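# Four arms place the axle in the empty green saddle

## Task

Put the axle into the green saddle that is currently unoccupied, so that it rests there without any robot supporting it. Every other object must finish standing where it started. Then open the gripper and pull the arm away.

## Robot and tools

Setup: four identical i2rt Big YAM arms named arm1, arm2, arm3 and arm4. Each has six revolute joints, a two-finger gripper and a wrist camera. In the room there is also a fixed overhead camera, cam_high. With joints 1 and 6 at zero and the hand level and pointing ahead, the wrist camera sits above the hand and looks toward the fingertips. A hand can reach roughly 1.0 m from its joint-1 axis. Loose objects may occasionally get a small shove from outside.

Frames: there is a single shared scene frame. Its origin is on the floor and +z points up. "hand" means the point halfway between the two fingertips (link pinch). The hand's z axis runs along the fingers and the fingers close along its y axis. Each robot's foot pose is used for its hand pose but is never printed. Camera calibration (OpenCV pinhole plus radial distortion, T_world_to_cam in metres) is given for every camera. Those numbers can be off by a few degrees and millimetres, and wrist-camera poses also inherit errors from the reported joint angles.

execute_actions(actions, cameras): actions is a list holding one action or nothing. An action is an object keyed by robot name. Under each name there is a single key, "joints", which maps joint names to absolute targets. There are no offsets and no Cartesian poses. Names and ranges:
- joint1_rad: -2.879 to 2.879 rad. It spins the arm about its foot, counter-clockwise seen from above when positive.
- joint2_rad: 0 to 3.141. This is the shoulder. At 0 the upper arm points back and is about level; increasing it raises the arm and then brings it forward.
- joint3_rad: 0 to 3.019. This is the elbow. At 0 it is fully folded; increasing it opens it.
- joint4_rad: -1.692 to 1.57. This is hand pitch; positive tilts the fingers up.
- joint5_rad: -1.57 to 1.57. This swings the hand sideways; positive goes to the arm's right.
- joint6_rad: -2.094 to 2.094. This is hand roll; positive is clockwise viewed from behind the hand.
- gripper_m: 0 to 0.093 m. This is the gap between the fingertips. Each pad squeezes with at most roughly 50 to 62 N.
Tolerances for counting a joint as arrived are ±0.045, 0.14, 0.09, 0.055, 0.03, 0.035 rad and 0.003 m. Every motion in an action starts at the same moment, and joints move at different speeds, so the hand may sweep a wide arc. An action lasts at most 15 s. An unknown key or an out-of-range number makes the whole call rejected, and nothing moves. Joints or robots you leave out may keep pressing toward their earlier targets. cameras is a list drawn from arm1_cam_wrist to arm4_cam_wrist, cam_high or "all". Omitted, null or ["all"] returns every camera; [] returns none. Sending an empty actions list only reports state and images.

Result lines: joint_positions are the measured values. The "pictures" line lists the cameras in the order their images appear. joint_status explains how each commanded joint finished:
- off_target: the joint is resting away from its target and may still be pushing.
- contact_stop: the joint gave up its target and now holds where it stopped.
- time_out: the joint ran out of time. It may keep a target up to 0.375, 0.375, 0.113, 0.225, 0.075, 0.3 rad (joints 1 to 6) from its position and keep pushing; it will move there on its own if the way clears. To relieve that push, command the joint's reported position.
- "joint command not followed" / not_followed: a self- and inter-arm collision check blocked the arm targets. A "cause:" line often follows, and the gripper command still runs. The robot may retry the blocked targets on later actions.
on_its_own lists things you did not command; there, "held at" is a target, not a position. A joint carrying a load drifts down. A target very near the current reading may produce no motion. MOTOR HOT appears from 85 °C. OVER-TEMPERATURE FAULT means a motor reached 100 °C and that whole arm went limp and fell; its joints then read limit_stop_at_motor_heat, so resend the targets. Once a call reports a stop, any later execute_actions, wait or finished_scene calls in that same reply are skipped.

wait(seconds): 0 to 10 s with no new command. It returns state and images just like an empty action.

zoom_image(camera, region): magnifies part of that camera's most recent full image. region is [x0, y0, x1, y1] in image pixels, with the origin at the top-left, and may be at most 504 by 504. Only cameras that were in the latest result can be zoomed.

read_manual(section): returns only the URDF licence texts ("licences"). It does not move anything.

finished_scene(scene): ends the given scene number (1 or 2) after the last command has been held, and reports whether the goal was met. It cannot be undone. Replying with no tool call also ends things.

Safety and care:
- The arms never stop on contact and can push very hard. Avoid pressing two robots against each other: that fails at once, and a hard collision may too. Objects touching robots do not count.
- The collision check ignores fingers, gripper housings and wrist cameras, and it may react late.
- Keep everything inside the work area and off the floor.
- Avoid drops, slips, slams and sustained forceful pushes.
- Sustained holding, even while you think, heats motors.
- The simulation keeps running during your replies, and arms don't wait for one another.
- Before finishing, release the axle so it sits in the saddle by itself, and move the arm away.

Each tool is called after "Request:" by a JSON object that holds its "op" and its "data".

## Session

Request:
{"op": "execute_actions", "data": {"actions": []}}

Scene clock: 0.00 s.
Motor temperatures (°C, as the motors report them): arm1=[24 23 25 21 22 23] | arm2=[25 25 24 25 24 25] | arm3=[25 24 23 23 25 22] | arm4=[25 22 22 24 25 25]
arm1.joint_positions: joint1_rad=+0.636 joint2_rad=+0.559 joint3_rad=+1.416 joint4_rad=-1.424 joint5_rad=+0.046 joint6_rad=-0.451 gripper_m=+0.094
arm1.joint_status: not commanded
arm1.hand: x=-0.5258 y=+0.1913 z=+1.3536 quat_wxyz=(-0.353, -0.219, -0.849, +0.326) (m; scene frame)
arm2.joint_positions: joint1_rad=+0.622 joint2_rad=+0.632 joint3_rad=+1.374 joint4_rad=-1.525 joint5_rad=-0.241 joint6_rad=-0.140 gripper_m=+0.094
arm2.joint_status: not commanded
arm2.hand: x=-0.7920 y=-0.1998 z=+1.3193 quat_wxyz=(-0.102, +0.859, -0.324, -0.383) (m; scene frame)
arm3.joint_positions: joint1_rad=+0.779 joint2_rad=+0.526 joint3_rad=+1.365 joint4_rad=-1.370 joint5_rad=-0.118 joint6_rad=-0.403 gripper_m=+0.094
arm3.joint_status: not commanded
arm3.hand: x=+0.7891 y=+0.2206 z=+1.3012 quat_wxyz=(-0.432, -0.154, -0.854, +0.246) (m; scene frame)
arm4.joint_positions: joint1_rad=+0.820 joint2_rad=+0.423 joint3_rad=+1.339 joint4_rad=-1.536 joint5_rad=+0.030 joint6_rad=+0.009 gripper_m=+0.095
arm4.joint_status: not commanded
arm4.hand: x=+0.5505 y=-0.2487 z=+1.3340 quat_wxyz=(-0.181, +0.817, -0.348, -0.422) (m; scene frame)
pictures: arm1_cam_wrist, arm2_cam_wrist, arm3_cam_wrist, arm4_cam_wrist, cam_high
Images, in order (width x height): arm1_cam_wrist 504x504, arm2_cam_wrist 504x504, arm3_cam_wrist 504x504, arm4_cam_wrist 504x504, cam_high 504x504.

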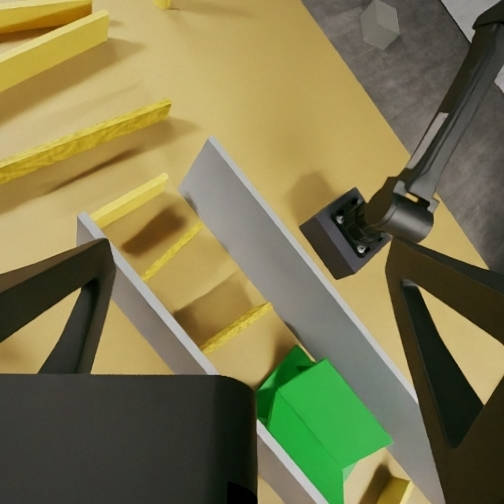

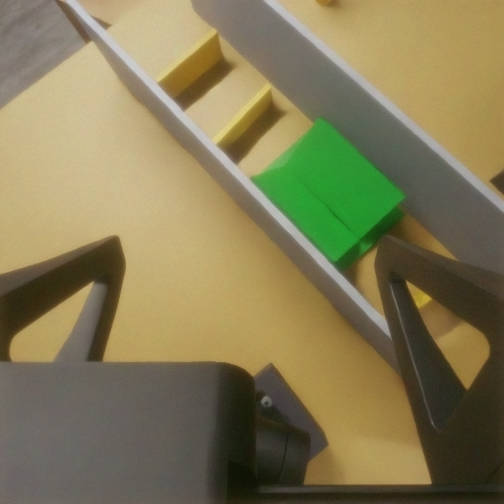

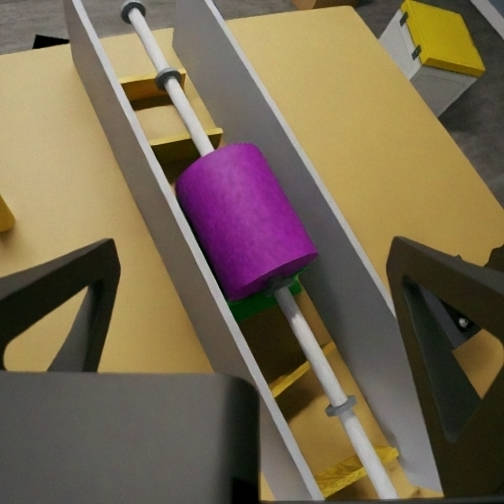

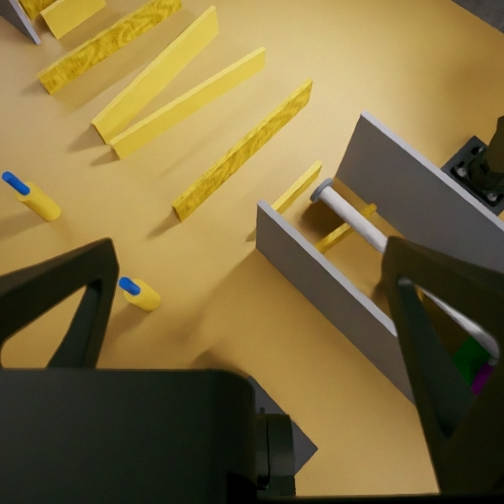

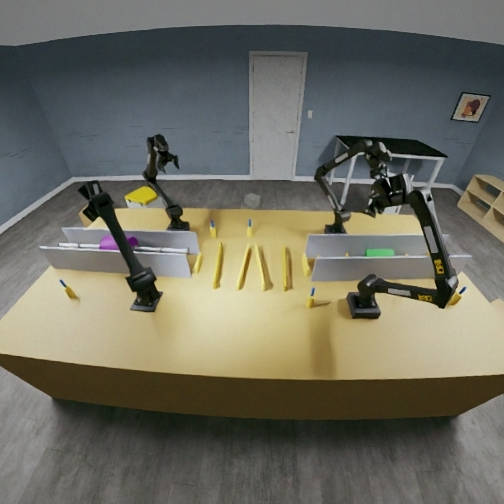

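Request:
{"op": "execute_actions", "data": {"actions": [{"arm3":{"joints":{"joint1_rad":0.959,"joint2_rad":1.84,"joint3_rad":2.04,"joint4_rad":-1.69,"joint5_rad":0,"joint6_rad":-0.62,"gripper_m":0.07}},"arm4":{"joints":{"joint1_rad":-0.271,"joint2_rad":1.344,"joint3_rad":1.277,"joint4_rad":-1.504,"joint5_rad":0,"joint6_rad":-1.83,"gripper_m":0.07}}}], "cameras": ["arm3_cam_wrist","arm4_cam_wrist","cam_high"]}}

Scene clock: 11.80 s.
Motor temperatures (°C, as the motors report them): arm1=[24 23 27 22 22 23] | arm2=[25 26 27 25 24 25] | arm3=[25 24 25 23 25 22] | arm4=[25 22 24 24 25 25]
arm1.joint_positions: joint1_rad=+0.636 joint2_rad=+0.559 joint3_rad=+1.416 joint4_rad=-1.424 joint5_rad=+0.046 joint6_rad=-0.451 gripper_m=+0.094
arm1.joint_status: not commanded
arm1.hand: x=-0.5258 y=+0.1913 z=+1.3536 quat_wxyz=(-0.353, -0.219, -0.849, +0.326) (m; scene frame)
arm2.joint_positions: joint1_rad=+0.622 joint2_rad=+0.632 joint3_rad=+1.374 joint4_rad=-1.525 joint5_rad=-0.241 joint6_rad=-0.140 gripper_m=+0.094
arm2.joint_status: not commanded
arm2.hand: x=-0.7920 y=-0.1998 z=+1.3193 quat_wxyz=(-0.102, +0.859, -0.324, -0.383) (m; scene frame)
arm3.joint_positions: joint1_rad=+0.954 joint2_rad=+1.866 joint3_rad=+2.010 joint4_rad=-1.675 joint5_rad=-0.004 joint6_rad=-0.609 gripper_m=+0.070
arm3.joint_status: all done
joint sent to its limit — the command would take arm3.joint4_rad past its lower limit, so that joint was sent only as far as its limit.
arm3.hand: x=+1.1051 y=-0.0061 z=+1.0421 quat_wxyz=(-0.014, -0.024, -1.000, +0.011) (m; scene frame)
arm4.joint_positions: joint1_rad=-0.273 joint2_rad=+1.357 joint3_rad=+1.267 joint4_rad=-1.509 joint5_rad=+0.000 joint6_rad=-1.820 gripper_m=+0.070
arm4.joint_status: all done
arm4.hand: x=+0.7545 y=+0.0147 z=+1.0583 quat_wxyz=(+0.015, +1.000, -0.025, -0.008) (m; scene frame)
pictures: arm3_cam_wrist, arm4_cam_wrist, cam_high
camera_calibration (this result's frames):
arm3_cam_wrist: T_world_to_cam=[[-0.0609376, -0.997623, 0.032185, 0.0252504], [-0.823526, 0.0684708, 0.563131, 0.324282], [-0.563996, 0.00781073, -0.82574, 1.60562], [0, 0, 0, 1]] pos_world=[1.17415, -0.00955454, 1.1424]
arm4_cam_wrist: T_world_to_cam=[[0.0575603, 0.997948, -0.0280505, -0.023563], [0.8245, -0.0316757, 0.564975, -1.21215], [0.562927, -0.0556477, -0.824631, 0.571587], [0, 0, 0, 1]] pos_world=[0.679011, 0.0169265, 1.15552]
Images, in order (width x height): arm3_cam_wrist 504x504, arm4_cam_wrist 504x504, cam_high 504x504.

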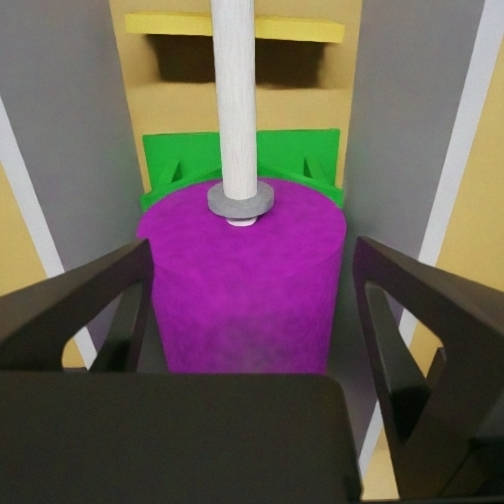

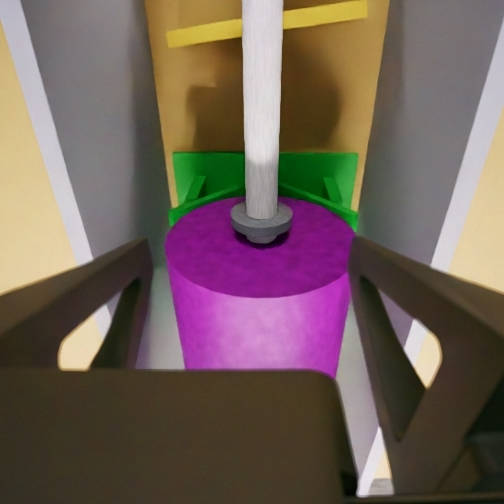

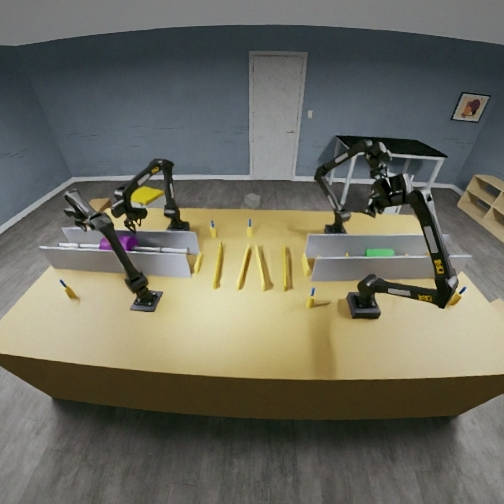

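Request:
{"op": "execute_actions", "data": {"actions": [{"arm3":{"joints":{"joint1_rad":0.97,"joint2_rad":1.88,"joint3_rad":1.84,"joint4_rad":-1.488,"joint6_rad":-0.60}},"arm4":{"joints":{"joint1_rad":-0.30,"joint2_rad":1.396,"joint3_rad":1.027,"joint4_rad":-1.175,"joint6_rad":-1.85}}}], "cameras": ["arm3_cam_wrist","arm4_cam_wrist"]}}

Scene clock: 15.17 s.
Motor temperatures (°C, as the motors report them): arm1=[24 23 27 22 22 23] | arm2=[25 26 27 25 24 25] | arm3=[25 25 26 23 25 22] | arm4=[25 23 24 24 25 25]
arm1.joint_positions: joint1_rad=+0.636 joint2_rad=+0.559 joint3_rad=+1.416 joint4_rad=-1.424 joint5_rad=+0.046 joint6_rad=-0.451 gripper_m=+0.094
arm1.joint_status: not commanded
arm1.hand: x=-0.5258 y=+0.1913 z=+1.3536 quat_wxyz=(-0.353, -0.219, -0.849, +0.326) (m; scene frame)
arm2.joint_positions: joint1_rad=+0.622 joint2_rad=+0.632 joint3_rad=+1.374 joint4_rad=-1.525 joint5_rad=-0.241 joint6_rad=-0.140 gripper_m=+0.094
arm2.joint_status: not commanded
arm2.hand: x=-0.7920 y=-0.1998 z=+1.3193 quat_wxyz=(-0.102, +0.859, -0.324, -0.383) (m; scene frame)
arm3.joint_positions: joint1_rad=+0.963 joint2_rad=+1.884 joint3_rad=+1.836 joint4_rad=-1.503 joint5_rad=-0.004 joint6_rad=-0.609 gripper_m=+0.070
arm3.joint_status: all done
arm3.hand: x=+1.1117 y=-0.0048 z=+0.9661 quat_wxyz=(-0.007, -0.019, -1.000, +0.005) (m; scene frame)
arm4.joint_positions: joint1_rad=-0.292 joint2_rad=+1.403 joint3_rad=+1.017 joint4_rad=-1.189 joint5_rad=+0.000 joint6_rad=-1.840 gripper_m=+0.070
arm4.joint_status: all done
arm4.hand: x=+0.7600 y=+0.0097 z=+0.9493 quat_wxyz=(+0.003, +1.000, -0.024, -0.005) (m; scene frame)
pictures: arm3_cam_wrist, arm4_cam_wrist
camera_calibration (this result's frames):
arm3_cam_wrist: T_world_to_cam=[[-0.0514871, -0.998444, 0.0214395, 0.029211], [-0.815433, 0.0544243, 0.576287, 0.350652], [-0.576557, 0.0121888, -0.816966, 1.55211], [0, 0, 0, 1]] pos_world=[1.18232, -0.0088369, 1.06532]
arm4_cam_wrist: T_world_to_cam=[[0.0571044, 0.998363, -0.00320132, -0.0451409], [0.820301, -0.0450914, 0.570151, -1.15683], [0.569074, -0.0351842, -0.821534, 0.470553], [0, 0, 0, 1]] pos_world=[0.683752, 0.00945981, 1.046]
Images, in order (width x height): arm3_cam_wrist 504x504, arm4_cam_wrist 504x504.

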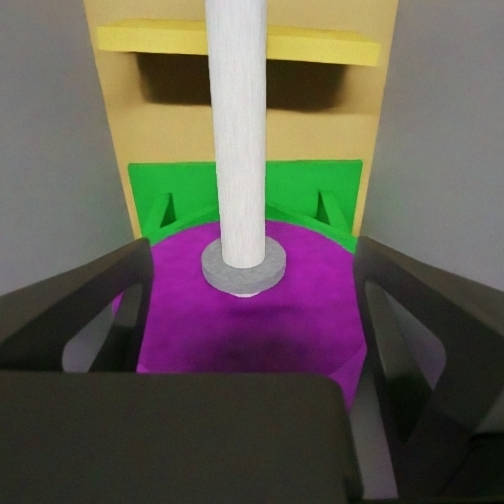

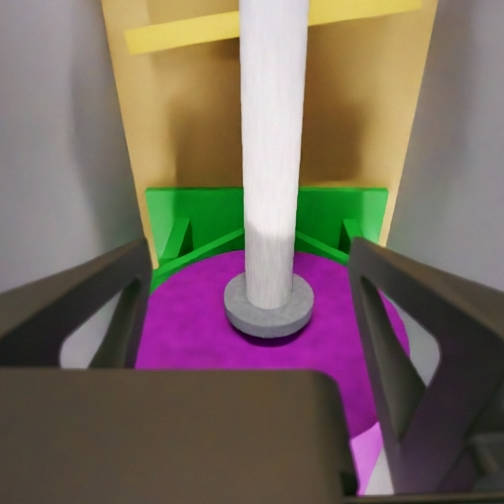

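Request:
{"op": "execute_actions", "data": {"actions": [{"arm3":{"joints":{"joint1_rad":0.98,"joint2_rad":1.918,"joint3_rad":1.683,"joint4_rad":-1.313,"joint6_rad":-0.58}},"arm4":{"joints":{"joint2_rad":1.503,"joint3_rad":0.953,"joint4_rad":-0.99}}}], "cameras": ["arm3_cam_wrist","arm4_cam_wrist"]}}

Scene clock: 17.30 s.
Motor temperatures (°C, as the motors report them): arm1=[24 23 27 22 22 23] | arm2=[25 26 27 25 24 25] | arm3=[25 25 26 23 25 22] | arm4=[25 23 24 24 25 25]
arm1.joint_positions: joint1_rad=+0.636 joint2_rad=+0.559 joint3_rad=+1.416 joint4_rad=-1.424 joint5_rad=+0.046 joint6_rad=-0.451 gripper_m=+0.094
arm1.joint_status: not commanded
arm1.hand: x=-0.5258 y=+0.1913 z=+1.3536 quat_wxyz=(-0.353, -0.219, -0.849, +0.326) (m; scene frame)
arm2.joint_positions: joint1_rad=+0.622 joint2_rad=+0.632 joint3_rad=+1.374 joint4_rad=-1.525 joint5_rad=-0.241 joint6_rad=-0.140 gripper_m=+0.094
arm2.joint_status: not commanded
arm2.hand: x=-0.7920 y=-0.1998 z=+1.3193 quat_wxyz=(-0.102, +0.859, -0.324, -0.383) (m; scene frame)
arm3.joint_positions: joint1_rad=+0.973 joint2_rad=+1.923 joint3_rad=+1.680 joint4_rad=-1.328 joint5_rad=-0.004 joint6_rad=-0.591 gripper_m=+0.070
arm3.joint_status: all done
arm3.hand: x=+1.1126 y=+0.0016 z=+0.8847 quat_wxyz=(+0.002, -0.023, -1.000, -0.001) (m; scene frame)
arm4.joint_positions: joint1_rad=-0.292 joint2_rad=+1.517 joint3_rad=+0.947 joint4_rad=-1.004 joint5_rad=+0.000 joint6_rad=-1.841 gripper_m=+0.070
arm4.joint_status: all done
arm4.hand: x=+0.7630 y=+0.0203 z=+0.8839 quat_wxyz=(+0.003, +1.000, -0.024, -0.005) (m; scene frame)
pictures: arm3_cam_wrist, arm4_cam_wrist
camera_calibration (this result's frames):
arm3_cam_wrist: T_world_to_cam=[[-0.0585658, -0.998237, 0.00968221, 0.0556638], [-0.805267, 0.0529722, 0.590541, 0.37405], [-0.590012, 0.0267887, -0.80695, 1.49211], [0, 0, 0, 1]] pos_world=[1.18483, -0.00422023, 0.982626]
arm4_cam_wrist: T_world_to_cam=[[0.0567267, 0.998386, -0.00282918, -0.0561959], [0.820252, -0.0449895, 0.570231, -1.12158], [0.569183, -0.0346679, -0.82148, 0.415356], [0, 0, 0, 1]] pos_world=[0.686753, 0.0200454, 0.980608]
Images, in order (width x height): arm3_cam_wrist 504x504, arm4_cam_wrist 504x504.

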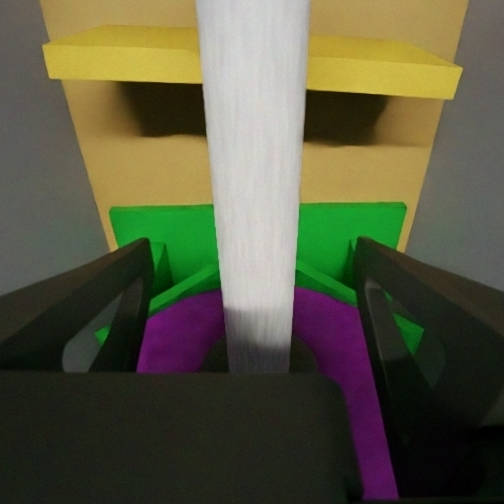

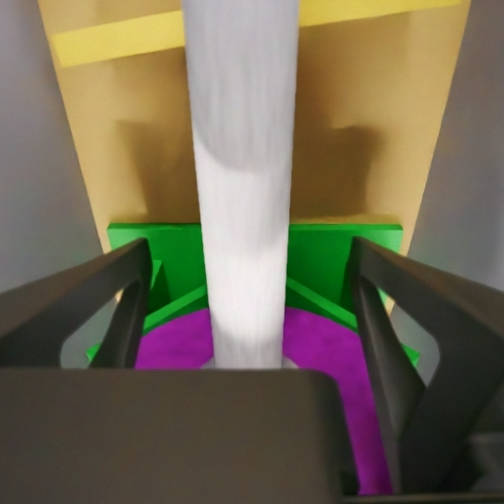

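Request:
{"op": "execute_actions", "data": {"actions": [{"arm3":{"joints":{"gripper_m":0}},"arm4":{"joints":{"gripper_m":0}}}], "cameras": []}}

Request:
{"op": "execute_actions", "data": {"actions": [{"arm3":{"joints":{"joint2_rad":1.88,"joint3_rad":1.80,"joint4_rad":-1.44}},"arm4":{"joints":{"joint2_rad":1.43,"joint3_rad":1.04,"joint4_rad":-1.135}}}], "cameras": ["arm3_cam_wrist","arm4_cam_wrist"]}}

Scene clock: 18.80 s.
Motor temperatures (°C, as the motors report them): arm1=[24 23 28 22 22 23] | arm2=[25 26 27 25 24 25] | arm3=[25 25 26 23 25 22] | arm4=[25 23 24 24 25 25]
arm1.joint_positions: joint1_rad=+0.636 joint2_rad=+0.559 joint3_rad=+1.416 joint4_rad=-1.424 joint5_rad=+0.046 joint6_rad=-0.451 gripper_m=+0.094
arm1.joint_status: not commanded
arm1.hand: x=-0.5258 y=+0.1913 z=+1.3536 quat_wxyz=(-0.353, -0.219, -0.849, +0.326) (m; scene frame)
arm2.joint_positions: joint1_rad=+0.622 joint2_rad=+0.632 joint3_rad=+1.374 joint4_rad=-1.525 joint5_rad=-0.241 joint6_rad=-0.140 gripper_m=+0.094
arm2.joint_status: not commanded
arm2.hand: x=-0.7920 y=-0.1998 z=+1.3193 quat_wxyz=(-0.102, +0.859, -0.324, -0.383) (m; scene frame)
arm3.joint_positions: joint1_rad=+0.973 joint2_rad=+1.923 joint3_rad=+1.680 joint4_rad=-1.325 joint5_rad=+0.002 joint6_rad=-0.594 gripper_m=+0.023
arm3.joint_status: gripper_m off_target (ended at +0.023, target +0.000)
arm3.hand: x=+1.1127 y=+0.0002 z=+0.8847 quat_wxyz=(+0.002, -0.022, -1.000, +0.003) (m; scene frame)
arm4.joint_positions: joint1_rad=-0.293 joint2_rad=+1.516 joint3_rad=+0.946 joint4_rad=-1.005 joint5_rad=+0.002 joint6_rad=-1.843 gripper_m=+0.024
arm4.joint_status: gripper_m off_target (ended at +0.024, target +0.000)
arm4.hand: x=+0.7632 y=+0.0196 z=+0.8838 quat_wxyz=(+0.004, +1.000, -0.023, -0.004) (m; scene frame)
pictures: none
No camera images: the call's "cameras" was empty. Leave "cameras" out to get every camera's image.

Scene clock: 19.73 s.
Motor temperatures (°C, as the motors report them): arm1=[24 23 28 22 22 23] | arm2=[25 26 27 25 24 25] | arm3=[25 25 26 23 25 22] | arm4=[25 23 24 24 25 25]
arm1.joint_positions: joint1_rad=+0.636 joint2_rad=+0.559 joint3_rad=+1.416 joint4_rad=-1.424 joint5_rad=+0.046 joint6_rad=-0.451 gripper_m=+0.094
arm1.joint_status: not commanded
arm1.hand: x=-0.5258 y=+0.1913 z=+1.3536 quat_wxyz=(-0.353, -0.219, -0.849, +0.326) (m; scene frame)
arm2.joint_positions: joint1_rad=+0.622 joint2_rad=+0.632 joint3_rad=+1.374 joint4_rad=-1.525 joint5_rad=-0.241 joint6_rad=-0.140 gripper_m=+0.094
arm2.joint_status: not commanded
arm2.hand: x=-0.7920 y=-0.1998 z=+1.3193 quat_wxyz=(-0.102, +0.859, -0.324, -0.383) (m; scene frame)
arm3.joint_positions: joint1_rad=+0.975 joint2_rad=+1.923 joint3_rad=+1.725 joint4_rad=-1.406 joint5_rad=+0.010 joint6_rad=-0.614 gripper_m=+0.023
arm3.joint_status: all done
arm3.hand: x=+1.1083 y=+0.0030 z=+0.9016 quat_wxyz=(+0.019, -0.010, -1.000, -0.005) (m; scene frame)
arm4.joint_positions: joint1_rad=-0.292 joint2_rad=+1.470 joint3_rad=+0.971 joint4_rad=-1.101 joint5_rad=-0.008 joint6_rad=-1.866 gripper_m=+0.024
arm4.joint_status: all done
arm4.hand: x=+0.7586 y=+0.0110 z=+0.9092 quat_wxyz=(+0.014, +1.000, -0.011, -0.012) (m; scene frame)
pictures: arm3_cam_wrist, arm4_cam_wrist
camera_calibration (this result's frames):
arm3_cam_wrist: T_world_to_cam=[[-0.033468, -0.999438, 0.00211612, 0.0357078], [-0.785286, 0.0276063, 0.618518, 0.313201], [-0.618228, 0.0190388, -0.785768, 1.51541], [0, 0, 0, 1]] pos_world=[1.18402, -0.00181019, 0.996964]
arm4_cam_wrist: T_world_to_cam=[[0.0305747, 0.999212, -0.0252914, -0.00629189], [0.829892, -0.0112748, 0.557811, -1.12919], [0.557086, -0.038044, -0.829583, 0.454905], [0, 0, 0, 1]] pos_world=[0.683873, 0.010862, 1.00709]
Images, in order (width x height): arm3_cam_wrist 504x504, arm4_cam_wrist 504x504.

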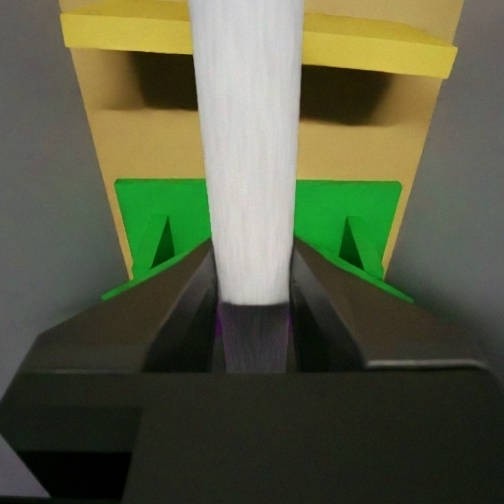

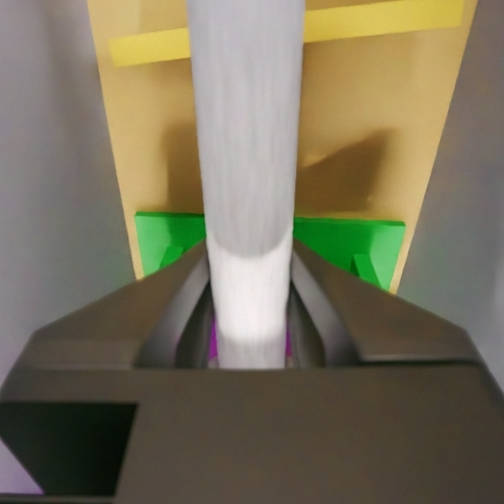

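Request:
{"op": "execute_actions", "data": {"actions": [{"arm3":{"joints":{"joint2_rad":1.835,"joint3_rad":1.945,"joint4_rad":-1.555}},"arm4":{"joints":{"joint2_rad":1.362,"joint3_rad":1.165,"joint4_rad":-1.262}}}], "cameras": ["arm4_cam_wrist"]}}

Scene clock: 23.97 s.
Motor temperatures (°C, as the motors report them): arm1=[24 23 28 22 22 23] | arm2=[25 26 28 25 24 25] | arm3=[25 26 28 23 25 23] | arm4=[25 23 25 24 25 25]
arm1.joint_positions: joint1_rad=+0.636 joint2_rad=+0.559 joint3_rad=+1.416 joint4_rad=-1.424 joint5_rad=+0.046 joint6_rad=-0.451 gripper_m=+0.094
arm1.joint_status: not commanded
arm1.hand: x=-0.5258 y=+0.1913 z=+1.3536 quat_wxyz=(-0.353, -0.219, -0.849, +0.326) (m; scene frame)
arm2.joint_positions: joint1_rad=+0.622 joint2_rad=+0.632 joint3_rad=+1.374 joint4_rad=-1.525 joint5_rad=-0.241 joint6_rad=-0.140 gripper_m=+0.094
arm2.joint_status: not commanded
arm2.hand: x=-0.7920 y=-0.1998 z=+1.3193 quat_wxyz=(-0.102, +0.859, -0.324, -0.383) (m; scene frame)
arm3.joint_positions: joint1_rad=+0.975 joint2_rad=+1.885 joint3_rad=+1.865 joint4_rad=-1.542 joint5_rad=+0.000 joint6_rad=-0.594 gripper_m=+0.023
arm3.joint_status: all done
arm3.hand: x=+1.1139 y=+0.0013 z=+0.9761 quat_wxyz=(-0.001, -0.021, -1.000, +0.004) (m; scene frame)
arm4.joint_positions: joint1_rad=-0.295 joint2_rad=+1.401 joint3_rad=+1.081 joint4_rad=-1.250 joint5_rad=-0.001 joint6_rad=-1.845 gripper_m=+0.024
arm4.joint_status: all done
arm4.hand: x=+0.7642 y=+0.0182 z=+0.9729 quat_wxyz=(+0.001, +1.000, -0.024, -0.004) (m; scene frame)
pictures: arm4_cam_wrist
camera_calibration (this result's frames):
arm4_cam_wrist: T_world_to_cam=[[0.0552419, 0.998471, 0.00207374, -0.0575276], [0.81964, -0.0465337, 0.570986, -1.17361], [0.570209, -0.0298426, -0.820957, 0.486343], [0, 0, 0, 1]] pos_world=[0.687796, 0.0173411, 1.0695]
Images, in order (width x height): arm4_cam_wrist 504x504.

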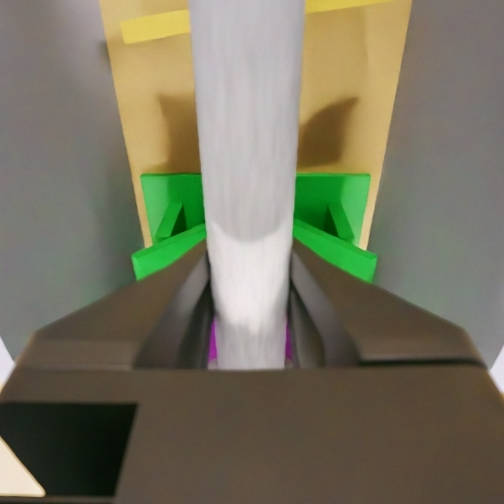

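Request:
{"op": "execute_actions", "data": {"actions": [{"arm3":{"joints":{"joint1_rad":0.80,"joint2_rad":1.54,"joint3_rad":1.58,"joint4_rad":-1.50,"joint6_rad":-0.773}},"arm4":{"joints":{"joint1_rad":0.087,"joint2_rad":1.315,"joint3_rad":1.19,"joint4_rad":-1.336,"joint6_rad":-1.455}}}], "cameras": ["arm3_cam_wrist","arm4_cam_wrist"]}}

Scene clock: 28.27 s.
Motor temperatures (°C, as the motors report them): arm1=[24 23 28 22 22 23] | arm2=[25 26 28 25 24 25] | arm3=[25 26 29 23 25 23] | arm4=[25 23 26 24 25 25]
arm1.joint_positions: joint1_rad=+0.636 joint2_rad=+0.559 joint3_rad=+1.416 joint4_rad=-1.424 joint5_rad=+0.046 joint6_rad=-0.451 gripper_m=+0.094
arm1.joint_status: not commanded
arm1.hand: x=-0.5258 y=+0.1913 z=+1.3536 quat_wxyz=(-0.353, -0.219, -0.849, +0.326) (m; scene frame)
arm2.joint_positions: joint1_rad=+0.622 joint2_rad=+0.632 joint3_rad=+1.374 joint4_rad=-1.525 joint5_rad=-0.241 joint6_rad=-0.140 gripper_m=+0.094
arm2.joint_status: not commanded
arm2.hand: x=-0.7920 y=-0.1998 z=+1.3193 quat_wxyz=(-0.102, +0.859, -0.324, -0.383) (m; scene frame)
arm3.joint_positions: joint1_rad=+0.792 joint2_rad=+1.571 joint3_rad=+1.554 joint4_rad=-1.505 joint5_rad=-0.007 joint6_rad=-0.760 gripper_m=+0.023
arm3.joint_status: all done
arm3.hand: x=+0.9728 y=-0.0021 z=+1.0181 quat_wxyz=(-0.017, -0.029, -0.999, +0.016) (m; scene frame)
arm4.joint_positions: joint1_rad=+0.083 joint2_rad=+1.360 joint3_rad=+1.095 joint4_rad=-1.331 joint5_rad=+0.013 joint6_rad=-1.449 gripper_m=+0.024
arm4.joint_status: joint3_rad time_out (moved +0.013 of +0.109); the others done
arm4.on_its_own: joint3_rad reads +1.095 and still pushes toward +1.190 since a time_out
arm4.hand: x=+0.6229 y=+0.0214 z=+0.9942 quat_wxyz=(+0.013, +0.999, -0.032, +0.003) (m; scene frame)
pictures: arm3_cam_wrist, arm4_cam_wrist
camera_calibration (this result's frames):
arm3_cam_wrist: T_world_to_cam=[[-0.0717437, -0.996536, 0.0420567, 0.0223669], [-0.82566, 0.0829923, 0.55803, 0.235842], [-0.559587, 0.00531057, -0.828754, 1.50997], [0, 0, 0, 1]] pos_world=[1.04129, -0.00530246, 1.11885]
arm4_cam_wrist: T_world_to_cam=[[0.0721191, 0.997139, -0.022634, -0.0388851], [0.810275, -0.0453411, 0.584293, -1.07725], [0.581595, -0.0604785, -0.811227, 0.568382], [0, 0, 0, 1]] pos_world=[0.545108, 0.0243049, 1.08964]
Images, in order (width x height): arm3_cam_wrist 504x504, arm4_cam_wrist 504x504.

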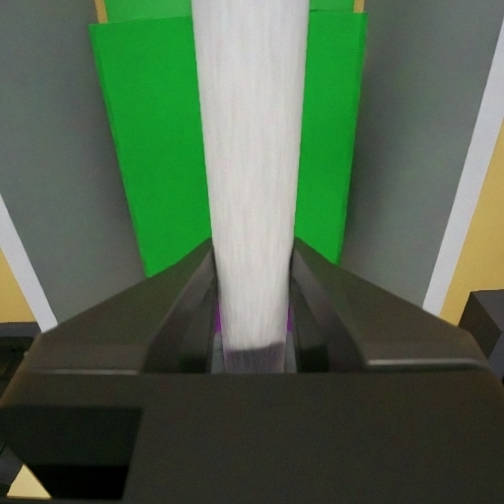

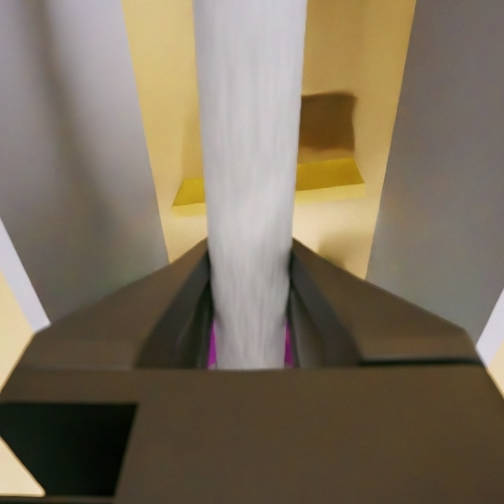

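Request:
{"op": "execute_actions", "data": {"actions": [{"arm3":{"joints":{"joint1_rad":0.55,"joint2_rad":1.315,"joint3_rad":1.30,"joint4_rad":-1.49,"joint6_rad":-1.03}},"arm4":{"joints":{"joint1_rad":0.43,"joint2_rad":1.43,"joint3_rad":1.30,"joint4_rad":-1.32,"joint6_rad":-1.11}},"arm1":{"joints":{"joint1_rad":1.11,"joint2_rad":1.4,"joint3_rad":1.9,"joint4_rad":-1.67,"joint5_rad":0,"joint6_rad":-0.428,"gripper_m":0.07}}}], "cameras": ["arm3_cam_wrist"]}}

Scene clock: 31.90 s.
Motor temperatures (°C, as the motors report them): arm1=[24 23 28 22 22 23] | arm2=[25 26 28 25 24 25] | arm3=[25 26 29 23 25 23] | arm4=[25 23 27 24 25 25]
arm1.joint_positions: joint1_rad=+1.102 joint2_rad=+1.417 joint3_rad=+1.868 joint4_rad=-1.661 joint5_rad=+0.003 joint6_rad=-0.438 gripper_m=+0.070
arm1.joint_status: all done
arm1.hand: x=-0.2241 y=+0.1424 z=+1.2568 quat_wxyz=(-0.156, -0.015, -0.984, +0.082) (m; scene frame)
arm2.joint_positions: joint1_rad=+0.622 joint2_rad=+0.632 joint3_rad=+1.374 joint4_rad=-1.525 joint5_rad=-0.241 joint6_rad=-0.140 gripper_m=+0.094
arm2.joint_status: not commanded
arm2.hand: x=-0.7920 y=-0.1998 z=+1.3193 quat_wxyz=(-0.102, +0.859, -0.324, -0.383) (m; scene frame)
arm3.joint_positions: joint1_rad=+0.542 joint2_rad=+1.337 joint3_rad=+1.279 joint4_rad=-1.492 joint5_rad=-0.004 joint6_rad=-1.021 gripper_m=+0.023
arm3.joint_status: all done
arm3.hand: x=+0.8279 y=+0.0119 z=+1.0083 quat_wxyz=(-0.004, -0.023, -1.000, +0.009) (m; scene frame)
arm4.joint_positions: joint1_rad=+0.438 joint2_rad=+1.468 joint3_rad=+1.204 joint4_rad=-1.321 joint5_rad=+0.002 joint6_rad=-1.103 gripper_m=+0.024
arm4.joint_status: joint3_rad time_out (moved +0.109 of +0.205); the others done
arm4.on_its_own: joint3_rad reads +1.204 and still pushes toward +1.300 since a time_out
arm4.hand: x=+0.4756 y=+0.0316 z=+0.9945 quat_wxyz=(+0.008, +1.000, -0.027, +0.000) (m; scene frame)
pictures: arm3_cam_wrist
camera_calibration (this result's frames):
arm3_cam_wrist: T_world_to_cam=[[-0.0597876, -0.997799, 0.0286909, 0.0299492], [-0.811749, 0.0653269, 0.580341, 0.0867143], [-0.580938, 0.0114073, -0.813868, 1.42326], [0, 0, 0, 1]] pos_world=[0.899009, 0.0079828, 1.10717]
Images, in order (width x height): arm3_cam_wrist 504x504.

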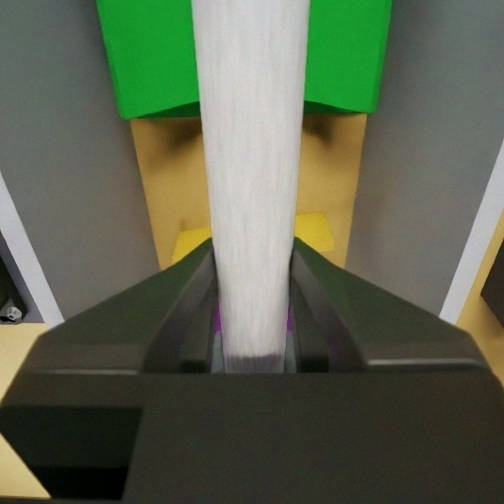

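Request:
{"op": "execute_actions", "data": {"actions": [{"arm3":{"joints":{"joint1_rad":0.176,"joint2_rad":1.185,"joint3_rad":1.172,"joint4_rad":-1.515,"joint6_rad":-1.405}},"arm4":{"joints":{"joint1_rad":0.683,"joint2_rad":1.625,"joint3_rad":1.55,"joint4_rad":-1.365,"joint6_rad":-0.855}},"arm1":{"joints":{"joint2_rad":1.96,"joint3_rad":2.23}}}], "cameras": []}}

Scene clock: 34.80 s.
Motor temperatures (°C, as the motors report them): arm1=[24 23 29 22 22 23] | arm2=[25 26 29 25 24 25] | arm3=[25 26 29 23 25 23] | arm4=[25 23 28 24 25 25]
arm1.joint_positions: joint1_rad=+1.102 joint2_rad=+1.991 joint3_rad=+2.192 joint4_rad=-1.667 joint5_rad=+0.003 joint6_rad=-0.438 gripper_m=+0.070
arm1.joint_status: all done
arm1.hand: x=-0.0682 y=+0.0615 z=+1.0838 quat_wxyz=(-0.041, -0.016, -0.999, +0.027) (m; scene frame)
arm2.joint_positions: joint1_rad=+0.622 joint2_rad=+0.632 joint3_rad=+1.374 joint4_rad=-1.525 joint5_rad=-0.241 joint6_rad=-0.140 gripper_m=+0.094
arm2.joint_status: not commanded
arm2.hand: x=-0.7920 y=-0.1998 z=+1.3193 quat_wxyz=(-0.102, +0.859, -0.324, -0.383) (m; scene frame)
arm3.joint_positions: joint1_rad=+0.173 joint2_rad=+1.207 joint3_rad=+1.152 joint4_rad=-1.510 joint5_rad=-0.007 joint6_rad=-1.384 gripper_m=+0.023
arm3.joint_status: all done
arm3.hand: x=+0.6865 y=+0.0202 z=+1.0043 quat_wxyz=(-0.001, -0.027, -1.000, +0.003) (m; scene frame)
arm4.joint_positions: joint1_rad=+0.693 joint2_rad=+1.679 joint3_rad=+1.449 joint4_rad=-1.351 joint5_rad=+0.000 joint6_rad=-0.844 gripper_m=+0.024
arm4.joint_status: joint3_rad time_out (moved +0.245 of +0.346); the others done
arm4.on_its_own: joint3_rad reads +1.449 and still pushes toward +1.550 since a time_out
arm4.hand: x=+0.3327 y=+0.0431 z=+0.9940 quat_wxyz=(+0.005, +1.000, -0.030, -0.001) (m; scene frame)
pictures: none
No camera images: the call's "cameras" was empty. Leave "cameras" out to get every camera's image.

Request:
{"op": "execute_actions", "data": {"actions": [{"arm3":{"joints":{"joint1_rad":-0.255,"joint2_rad":1.2,"joint3_rad":1.2,"joint4_rad":-1.51,"joint6_rad":-1.835}},"arm4":{"joints":{"joint1_rad":0.865,"joint2_rad":1.865,"joint3_rad":1.925,"joint4_rad":-1.485,"joint6_rad":-0.68}}}], "cameras": ["arm1_cam_wrist","cam_high"]}}

Scene clock: 37.90 s.
Motor temperatures (°C, as the motors report them): arm1=[24 24 29 22 22 23] | arm2=[25 26 29 25 24 25] | arm3=[25 26 29 23 25 23] | arm4=[25 24 29 24 25 25]
arm1.joint_positions: joint1_rad=+1.102 joint2_rad=+1.991 joint3_rad=+2.192 joint4_rad=-1.667 joint5_rad=+0.003 joint6_rad=-0.438 gripper_m=+0.070
arm1.joint_status: not commanded
arm1.hand: x=-0.0682 y=+0.0615 z=+1.0838 quat_wxyz=(-0.041, -0.016, -0.999, +0.027) (m; scene frame)
arm2.joint_positions: joint1_rad=+0.622 joint2_rad=+0.632 joint3_rad=+1.374 joint4_rad=-1.525 joint5_rad=-0.241 joint6_rad=-0.140 gripper_m=+0.094
arm2.joint_status: not commanded
arm2.hand: x=-0.7920 y=-0.1998 z=+1.3193 quat_wxyz=(-0.102, +0.859, -0.324, -0.383) (m; scene frame)
arm3.joint_positions: joint1_rad=-0.249 joint2_rad=+1.213 joint3_rad=+1.152 joint4_rad=-1.508 joint5_rad=-0.008 joint6_rad=-1.815 gripper_m=+0.023
arm3.joint_status: all done
arm3.hand: x=+0.5472 y=+0.0295 z=+1.0032 quat_wxyz=(-0.001, -0.022, -1.000, +0.003) (m; scene frame)
arm4.joint_positions: joint1_rad=+0.873 joint2_rad=+1.935 joint3_rad=+1.832 joint4_rad=-1.468 joint5_rad=+0.000 joint6_rad=-0.673 gripper_m=+0.024
arm4.joint_status: joint3_rad time_out (moved +0.383 of +0.476); the others done
arm4.on_its_own: joint3_rad reads +1.832 and still pushes toward +1.925 since a time_out
arm4.hand: x=+0.1921 y=+0.0480 z=+1.0031 quat_wxyz=(+0.002, +1.000, -0.025, -0.004) (m; scene frame)
pictures: arm1_cam_wrist, cam_high
camera_calibration (this result's frames):
arm1_cam_wrist: T_world_to_cam=[[-0.0306283, -0.997279, 0.0670521, -0.0170728], [-0.857824, 0.0606588, 0.510351, -0.613882], [-0.51303, -0.0418877, -0.857348, 1.02249], [0, 0, 0, 1]] pos_world=[-0.00255974, 0.0630407, 1.19107]
Images, in order (width x height): arm1_cam_wrist 504x504, cam_high 504x504.

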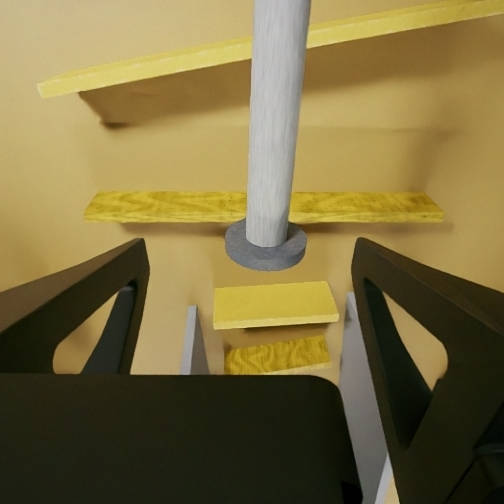

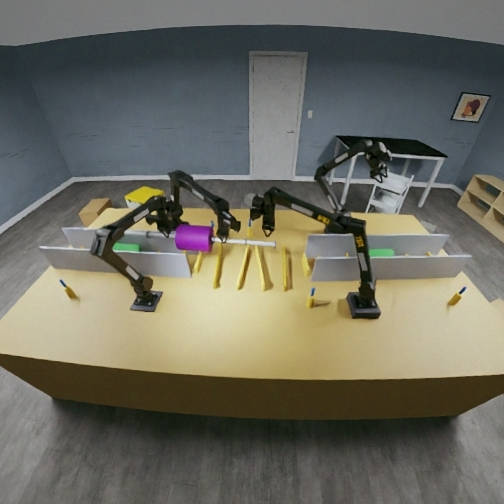

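Request:
{"op": "execute_actions", "data": {"actions": [{"arm1":{"joints":{"joint1_rad":1.077,"joint2_rad":2.055,"joint3_rad":2.10,"joint4_rad":-1.58,"gripper_m":0.085}}}], "cameras": ["arm1_cam_wrist"]}}

Scene clock: 40.70 s.
Motor temperatures (°C, as the motors report them): arm1=[24 24 29 22 22 23] | arm2=[25 26 29 25 24 25] | arm3=[25 26 30 23 25 23] | arm4=[25 24 29 24 25 25]
arm1.joint_positions: joint1_rad=+1.086 joint2_rad=+2.066 joint3_rad=+2.089 joint4_rad=-1.593 joint5_rad=+0.003 joint6_rad=-0.438 gripper_m=+0.085
arm1.joint_status: all done
arm1.hand: x=-0.0694 y=+0.0491 z=+0.9983 quat_wxyz=(+0.005, -0.024, -1.000, +0.004) (m; scene frame)
arm2.joint_positions: joint1_rad=+0.622 joint2_rad=+0.632 joint3_rad=+1.374 joint4_rad=-1.525 joint5_rad=-0.241 joint6_rad=-0.140 gripper_m=+0.094
arm2.joint_status: not commanded
arm2.hand: x=-0.7920 y=-0.1998 z=+1.3193 quat_wxyz=(-0.102, +0.859, -0.324, -0.383) (m; scene frame)
arm3.joint_positions: joint1_rad=-0.249 joint2_rad=+1.213 joint3_rad=+1.152 joint4_rad=-1.508 joint5_rad=-0.008 joint6_rad=-1.815 gripper_m=+0.023
arm3.joint_status: not commanded
arm3.hand: x=+0.5472 y=+0.0295 z=+1.0032 quat_wxyz=(-0.001, -0.022, -1.000, +0.003) (m; scene frame)
arm4.joint_positions: joint1_rad=+0.873 joint2_rad=+1.935 joint3_rad=+1.832 joint4_rad=-1.468 joint5_rad=+0.000 joint6_rad=-0.673 gripper_m=+0.024
arm4.joint_status: not commanded
arm4.on_its_own: joint3_rad reads +1.832 and still pushes toward +1.925 since a time_out
arm4.hand: x=+0.1921 y=+0.0480 z=+1.0031 quat_wxyz=(+0.002, +1.000, -0.025, -0.004) (m; scene frame)
pictures: arm1_cam_wrist
camera_calibration (this result's frames):
arm1_cam_wrist: T_world_to_cam=[[-0.044572, -0.998738, 0.0231456, 0.0192279], [-0.806366, 0.0496444, 0.58933, -0.645299], [-0.589735, 0.00760381, -0.807561, 0.890576], [0, 0, 0, 1]] pos_world=[0.00571411, 0.0444673, 1.09904]
Images, in order (width x height): arm1_cam_wrist 504x504.

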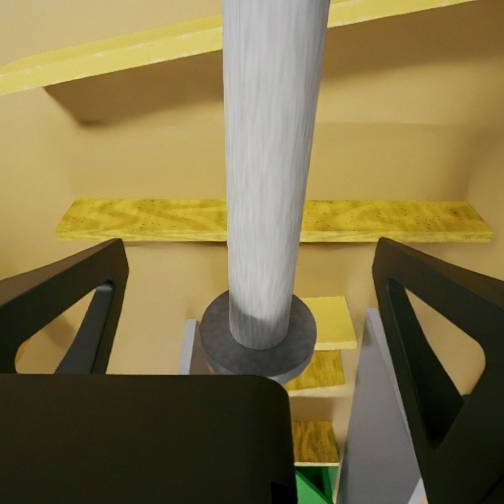

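Request:
{"op": "execute_actions", "data": {"actions": [{"arm1":{"joints":{"joint1_rad":1.072,"joint2_rad":2.08,"joint4_rad":-1.545,"joint6_rad":-0.40,"gripper_m":0.05}}}], "cameras": ["arm1_cam_wrist"]}}

Scene clock: 42.37 s.
Motor temperatures (°C, as the motors report them): arm1=[24 24 29 22 22 23] | arm2=[25 26 29 25 24 25] | arm3=[25 26 30 23 25 23] | arm4=[25 24 29 24 25 25]
arm1.joint_positions: joint1_rad=+1.085 joint2_rad=+2.066 joint3_rad=+2.089 joint4_rad=-1.558 joint5_rad=+0.003 joint6_rad=-0.411 gripper_m=+0.050
arm1.joint_status: all done
arm1.hand: x=-0.0620 y=+0.0449 z=+0.9984 quat_wxyz=(-0.010, -0.038, -0.999, +0.012) (m; scene frame)
arm2.joint_positions: joint1_rad=+0.622 joint2_rad=+0.632 joint3_rad=+1.374 joint4_rad=-1.525 joint5_rad=-0.241 joint6_rad=-0.140 gripper_m=+0.094
arm2.joint_status: not commanded
arm2.hand: x=-0.7920 y=-0.1998 z=+1.3193 quat_wxyz=(-0.102, +0.859, -0.324, -0.383) (m; scene frame)
arm3.joint_positions: joint1_rad=-0.249 joint2_rad=+1.213 joint3_rad=+1.152 joint4_rad=-1.508 joint5_rad=-0.008 joint6_rad=-1.815 gripper_m=+0.023
arm3.joint_status: not commanded
arm3.hand: x=+0.5472 y=+0.0295 z=+1.0032 quat_wxyz=(-0.001, -0.022, -1.000, +0.003) (m; scene frame)
arm4.joint_positions: joint1_rad=+0.873 joint2_rad=+1.935 joint3_rad=+1.832 joint4_rad=-1.468 joint5_rad=+0.000 joint6_rad=-0.673 gripper_m=+0.024
arm4.joint_status: not commanded
arm4.on_its_own: joint3_rad reads +1.832 and still pushes toward +1.925 since a time_out
arm4.hand: x=+0.1921 y=+0.0480 z=+1.0031 quat_wxyz=(+0.002, +1.000, -0.025, -0.004) (m; scene frame)
pictures: arm1_cam_wrist
camera_calibration (this result's frames):
arm1_cam_wrist: T_world_to_cam=[[-0.0722177, -0.996687, 0.0374089, -0.000694878], [-0.822545, 0.0807288, 0.56294, -0.615208], [-0.564096, 0.00988376, -0.82565, 0.914613], [0, 0, 0, 1]] pos_world=[0.00984238, 0.0399326, 1.1015]
Images, in order (width x height): arm1_cam_wrist 504x504.

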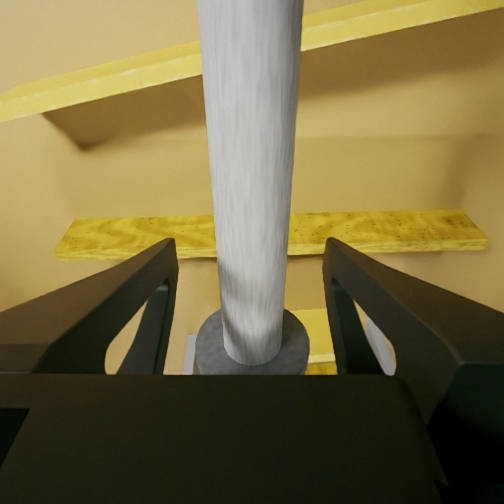

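q2 sticks; push further.

Request:
{"op": "execute_actions", "data": {"actions": [{"arm1":{"joints":{"joint2_rad":2.105}}}], "cameras": ["arm1_cam_wrist"]}}

Scene clock: 43.70 s.
Motor temperatures (°C, as the motors report them): arm1=[24 24 29 22 22 23] | arm2=[25 26 29 25 24 25] | arm3=[25 25 30 23 25 23] | arm4=[25 24 29 24 25 25]
arm1.joint_positions: joint1_rad=+1.085 joint2_rad=+2.092 joint3_rad=+2.089 joint4_rad=-1.558 joint5_rad=+0.003 joint6_rad=-0.410 gripper_m=+0.050
arm1.joint_status: all done
arm1.hand: x=-0.0609 y=+0.0441 z=+0.9818 quat_wxyz=(+0.001, -0.038, -0.999, +0.006) (m; scene frame)
arm2.joint_positions: joint1_rad=+0.622 joint2_rad=+0.632 joint3_rad=+1.374 joint4_rad=-1.525 joint5_rad=-0.241 joint6_rad=-0.140 gripper_m=+0.094
arm2.joint_status: not commanded
arm2.hand: x=-0.7920 y=-0.1998 z=+1.3193 quat_wxyz=(-0.102, +0.859, -0.324, -0.383) (m; scene frame)
arm3.joint_positions: joint1_rad=-0.249 joint2_rad=+1.213 joint3_rad=+1.152 joint4_rad=-1.508 joint5_rad=-0.008 joint6_rad=-1.815 gripper_m=+0.023
arm3.joint_status: not commanded
arm3.hand: x=+0.5472 y=+0.0295 z=+1.0032 quat_wxyz=(-0.001, -0.022, -1.000, +0.003) (m; scene frame)
arm4.joint_positions: joint1_rad=+0.873 joint2_rad=+1.935 joint3_rad=+1.832 joint4_rad=-1.468 joint5_rad=+0.000 joint6_rad=-0.673 gripper_m=+0.024
arm4.joint_status: not commanded
arm4.on_its_own: joint3_rad reads +1.832 and still pushes toward +1.925 since a time_out
arm4.hand: x=+0.1921 y=+0.0480 z=+1.0031 quat_wxyz=(+0.002, +1.000, -0.025, -0.004) (m; scene frame)
pictures: arm1_cam_wrist
camera_calibration (this result's frames):
arm1_cam_wrist: T_world_to_cam=[[-0.072475, -0.99701, 0.0268056, 0.00965097], [-0.809148, 0.0744897, 0.582864, -0.623337], [-0.583118, 0.0205534, -0.812127, 0.886625], [0, 0, 0, 1]] pos_world=[0.0133345, 0.0378312, 1.08311]
Images, in order (width x height): arm1_cam_wrist 504x504.

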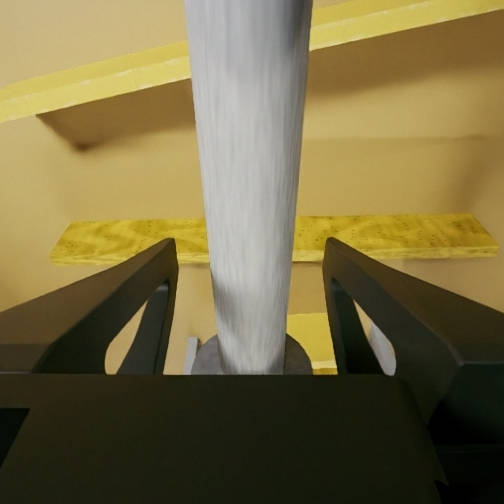

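Request:
{"op": "execute_actions", "data": {"actions": [{"arm1":{"joints":{"gripper_m":0}}}], "cameras": []}}

Request:
{"op": "execute_actions", "data": {"actions": [{"arm1":{"joints":{"joint2_rad":2.06,"joint3_rad":2.135}},"arm3":{"joints":{"joint2_rad":1.18,"joint3_rad":1.225}},"arm4":{"joints":{"joint2_rad":1.92,"joint3_rad":1.855}}}], "cameras": []}}

Request:
{"op": "execute_actions", "data": {"actions": [{"arm4":{"joints":{"gripper_m":0.07}}}], "cameras": ["arm3_cam_wrist","arm4_cam_wrist"]}}

Scene clock: 45.17 s.
Motor temperatures (°C, as the motors report them): arm1=[24 25 29 22 22 23] | arm2=[25 26 29 25 24 25] | arm3=[25 25 30 23 25 23] | arm4=[25 24 30 24 25 25]
arm1.joint_positions: joint1_rad=+1.085 joint2_rad=+2.092 joint3_rad=+2.089 joint4_rad=-1.558 joint5_rad=+0.003 joint6_rad=-0.411 gripper_m=+0.024
arm1.joint_status: gripper_m off_target (ended at +0.024, target +0.000)
arm1.hand: x=-0.0608 y=+0.0441 z=+0.9818 quat_wxyz=(+0.001, -0.038, -0.999, +0.006) (m; scene frame)
arm2.joint_positions: joint1_rad=+0.622 joint2_rad=+0.632 joint3_rad=+1.374 joint4_rad=-1.525 joint5_rad=-0.241 joint6_rad=-0.140 gripper_m=+0.094
arm2.joint_status: not commanded
arm2.hand: x=-0.7920 y=-0.1998 z=+1.3193 quat_wxyz=(-0.102, +0.859, -0.324, -0.383) (m; scene frame)
arm3.joint_positions: joint1_rad=-0.249 joint2_rad=+1.213 joint3_rad=+1.152 joint4_rad=-1.508 joint5_rad=-0.008 joint6_rad=-1.815 gripper_m=+0.023
arm3.joint_status: not commanded
arm3.hand: x=+0.5472 y=+0.0295 z=+1.0032 quat_wxyz=(-0.001, -0.022, -1.000, +0.003) (m; scene frame)
arm4.joint_positions: joint1_rad=+0.873 joint2_rad=+1.935 joint3_rad=+1.832 joint4_rad=-1.468 joint5_rad=-0.001 joint6_rad=-0.673 gripper_m=+0.024
arm4.joint_status: not commanded
arm4.on_its_own: joint3_rad reads +1.832 and still pushes toward +1.925 since a time_out
arm4.hand: x=+0.1920 y=+0.0479 z=+1.0031 quat_wxyz=(+0.002, +1.000, -0.025, -0.004) (m; scene frame)
pictures: none
No camera images: the call's "cameras" was empty. Leave "cameras" out to get every camera's image.

Scene clock: 45.77 s.
Motor temperatures (°C, as the motors report them): arm1=[24 25 29 22 22 23] | arm2=[25 26 29 25 24 25] | arm3=[25 25 30 23 25 23] | arm4=[25 24 30 24 25 25]
arm1.joint_positions: joint1_rad=+1.085 joint2_rad=+2.092 joint3_rad=+2.089 joint4_rad=-1.558 joint5_rad=+0.003 joint6_rad=-0.411 gripper_m=+0.024
arm1.joint_status: all done
arm1.hand: x=-0.0608 y=+0.0441 z=+0.9818 quat_wxyz=(+0.001, -0.038, -0.999, +0.006) (m; scene frame)
arm2.joint_positions: joint1_rad=+0.622 joint2_rad=+0.632 joint3_rad=+1.374 joint4_rad=-1.525 joint5_rad=-0.241 joint6_rad=-0.140 gripper_m=+0.094
arm2.joint_status: not commanded
arm2.hand: x=-0.7920 y=-0.1998 z=+1.3193 quat_wxyz=(-0.102, +0.859, -0.324, -0.383) (m; scene frame)
arm3.joint_positions: joint1_rad=-0.249 joint2_rad=+1.213 joint3_rad=+1.152 joint4_rad=-1.508 joint5_rad=-0.008 joint6_rad=-1.815 gripper_m=+0.023
arm3.joint_status: all done
arm3.hand: x=+0.5472 y=+0.0295 z=+1.0032 quat_wxyz=(-0.001, -0.022, -1.000, +0.003) (m; scene frame)
arm4.joint_positions: joint1_rad=+0.873 joint2_rad=+1.938 joint3_rad=+1.832 joint4_rad=-1.469 joint5_rad=-0.001 joint6_rad=-0.673 gripper_m=+0.024
arm4.joint_status: all done
arm4.hand: x=+0.1922 y=+0.0478 z=+1.0018 quat_wxyz=(+0.003, +1.000, -0.025, -0.003) (m; scene frame)
pictures: none
No camera images: the call's "cameras" was empty. Leave "cameras" out to get every camera's image.

Scene clock: 46.43 s.
Motor temperatures (°C, as the motors report them): arm1=[24 25 30 22 22 23] | arm2=[25 26 29 25 24 25] | arm3=[25 25 30 23 25 23] | arm4=[25 24 29 24 25 25]
arm1.joint_positions: joint1_rad=+1.085 joint2_rad=+2.092 joint3_rad=+2.089 joint4_rad=-1.557 joint5_rad=+0.002 joint6_rad=-0.411 gripper_m=+0.024
arm1.joint_status: not commanded
arm1.hand: x=-0.0607 y=+0.0442 z=+0.9818 quat_wxyz=(+0.001, -0.038, -0.999, +0.006) (m; scene frame)
arm2.joint_positions: joint1_rad=+0.622 joint2_rad=+0.632 joint3_rad=+1.374 joint4_rad=-1.525 joint5_rad=-0.241 joint6_rad=-0.140 gripper_m=+0.094
arm2.joint_status: not commanded
arm2.hand: x=-0.7920 y=-0.1998 z=+1.3193 quat_wxyz=(-0.102, +0.859, -0.324, -0.383) (m; scene frame)
arm3.joint_positions: joint1_rad=-0.249 joint2_rad=+1.213 joint3_rad=+1.152 joint4_rad=-1.508 joint5_rad=-0.008 joint6_rad=-1.815 gripper_m=+0.023
arm3.joint_status: not commanded
arm3.hand: x=+0.5472 y=+0.0295 z=+1.0032 quat_wxyz=(-0.001, -0.022, -1.000, +0.003) (m; scene frame)
arm4.joint_positions: joint1_rad=+0.873 joint2_rad=+1.937 joint3_rad=+1.832 joint4_rad=-1.472 joint5_rad=-0.001 joint6_rad=-0.673 gripper_m=+0.070
arm4.joint_status: all done
arm4.hand: x=+0.1926 y=+0.0474 z=+1.0024 quat_wxyz=(+0.003, +1.000, -0.025, -0.002) (m; scene frame)
pictures: arm3_cam_wrist, arm4_cam_wrist
camera_calibration (this result's frames):
arm3_cam_wrist: T_world_to_cam=[[-0.0570644, -0.998221, 0.0172768, 0.0408553], [-0.808377, 0.0563534, 0.585961, -0.146557], [-0.585893, 0.0194713, -0.810155, 1.25462], [0, 0, 0, 1]] pos_world=[0.618931, 0.0246125, 1.10161]
arm4_cam_wrist: T_world_to_cam=[[0.0586193, 0.998274, -0.00344177, -0.050262], [0.817288, -0.0460113, 0.57439, -0.723649], [0.57324, -0.0364832, -0.818575, 0.834701], [0, 0, 0, 1]] pos_world=[0.115891, 0.0473318, 1.09875]
Images, in order (width x height): arm3_cam_wrist 504x504, arm4_cam_wrist 504x504.

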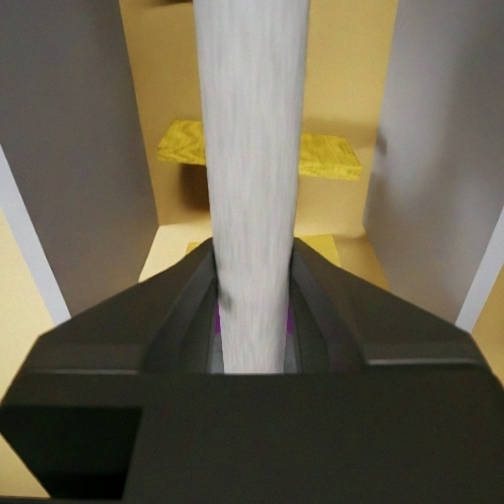

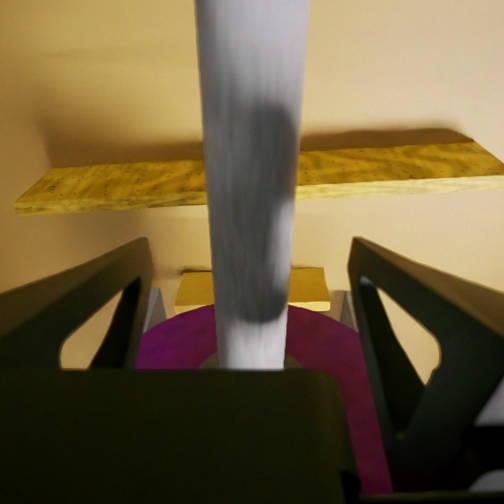

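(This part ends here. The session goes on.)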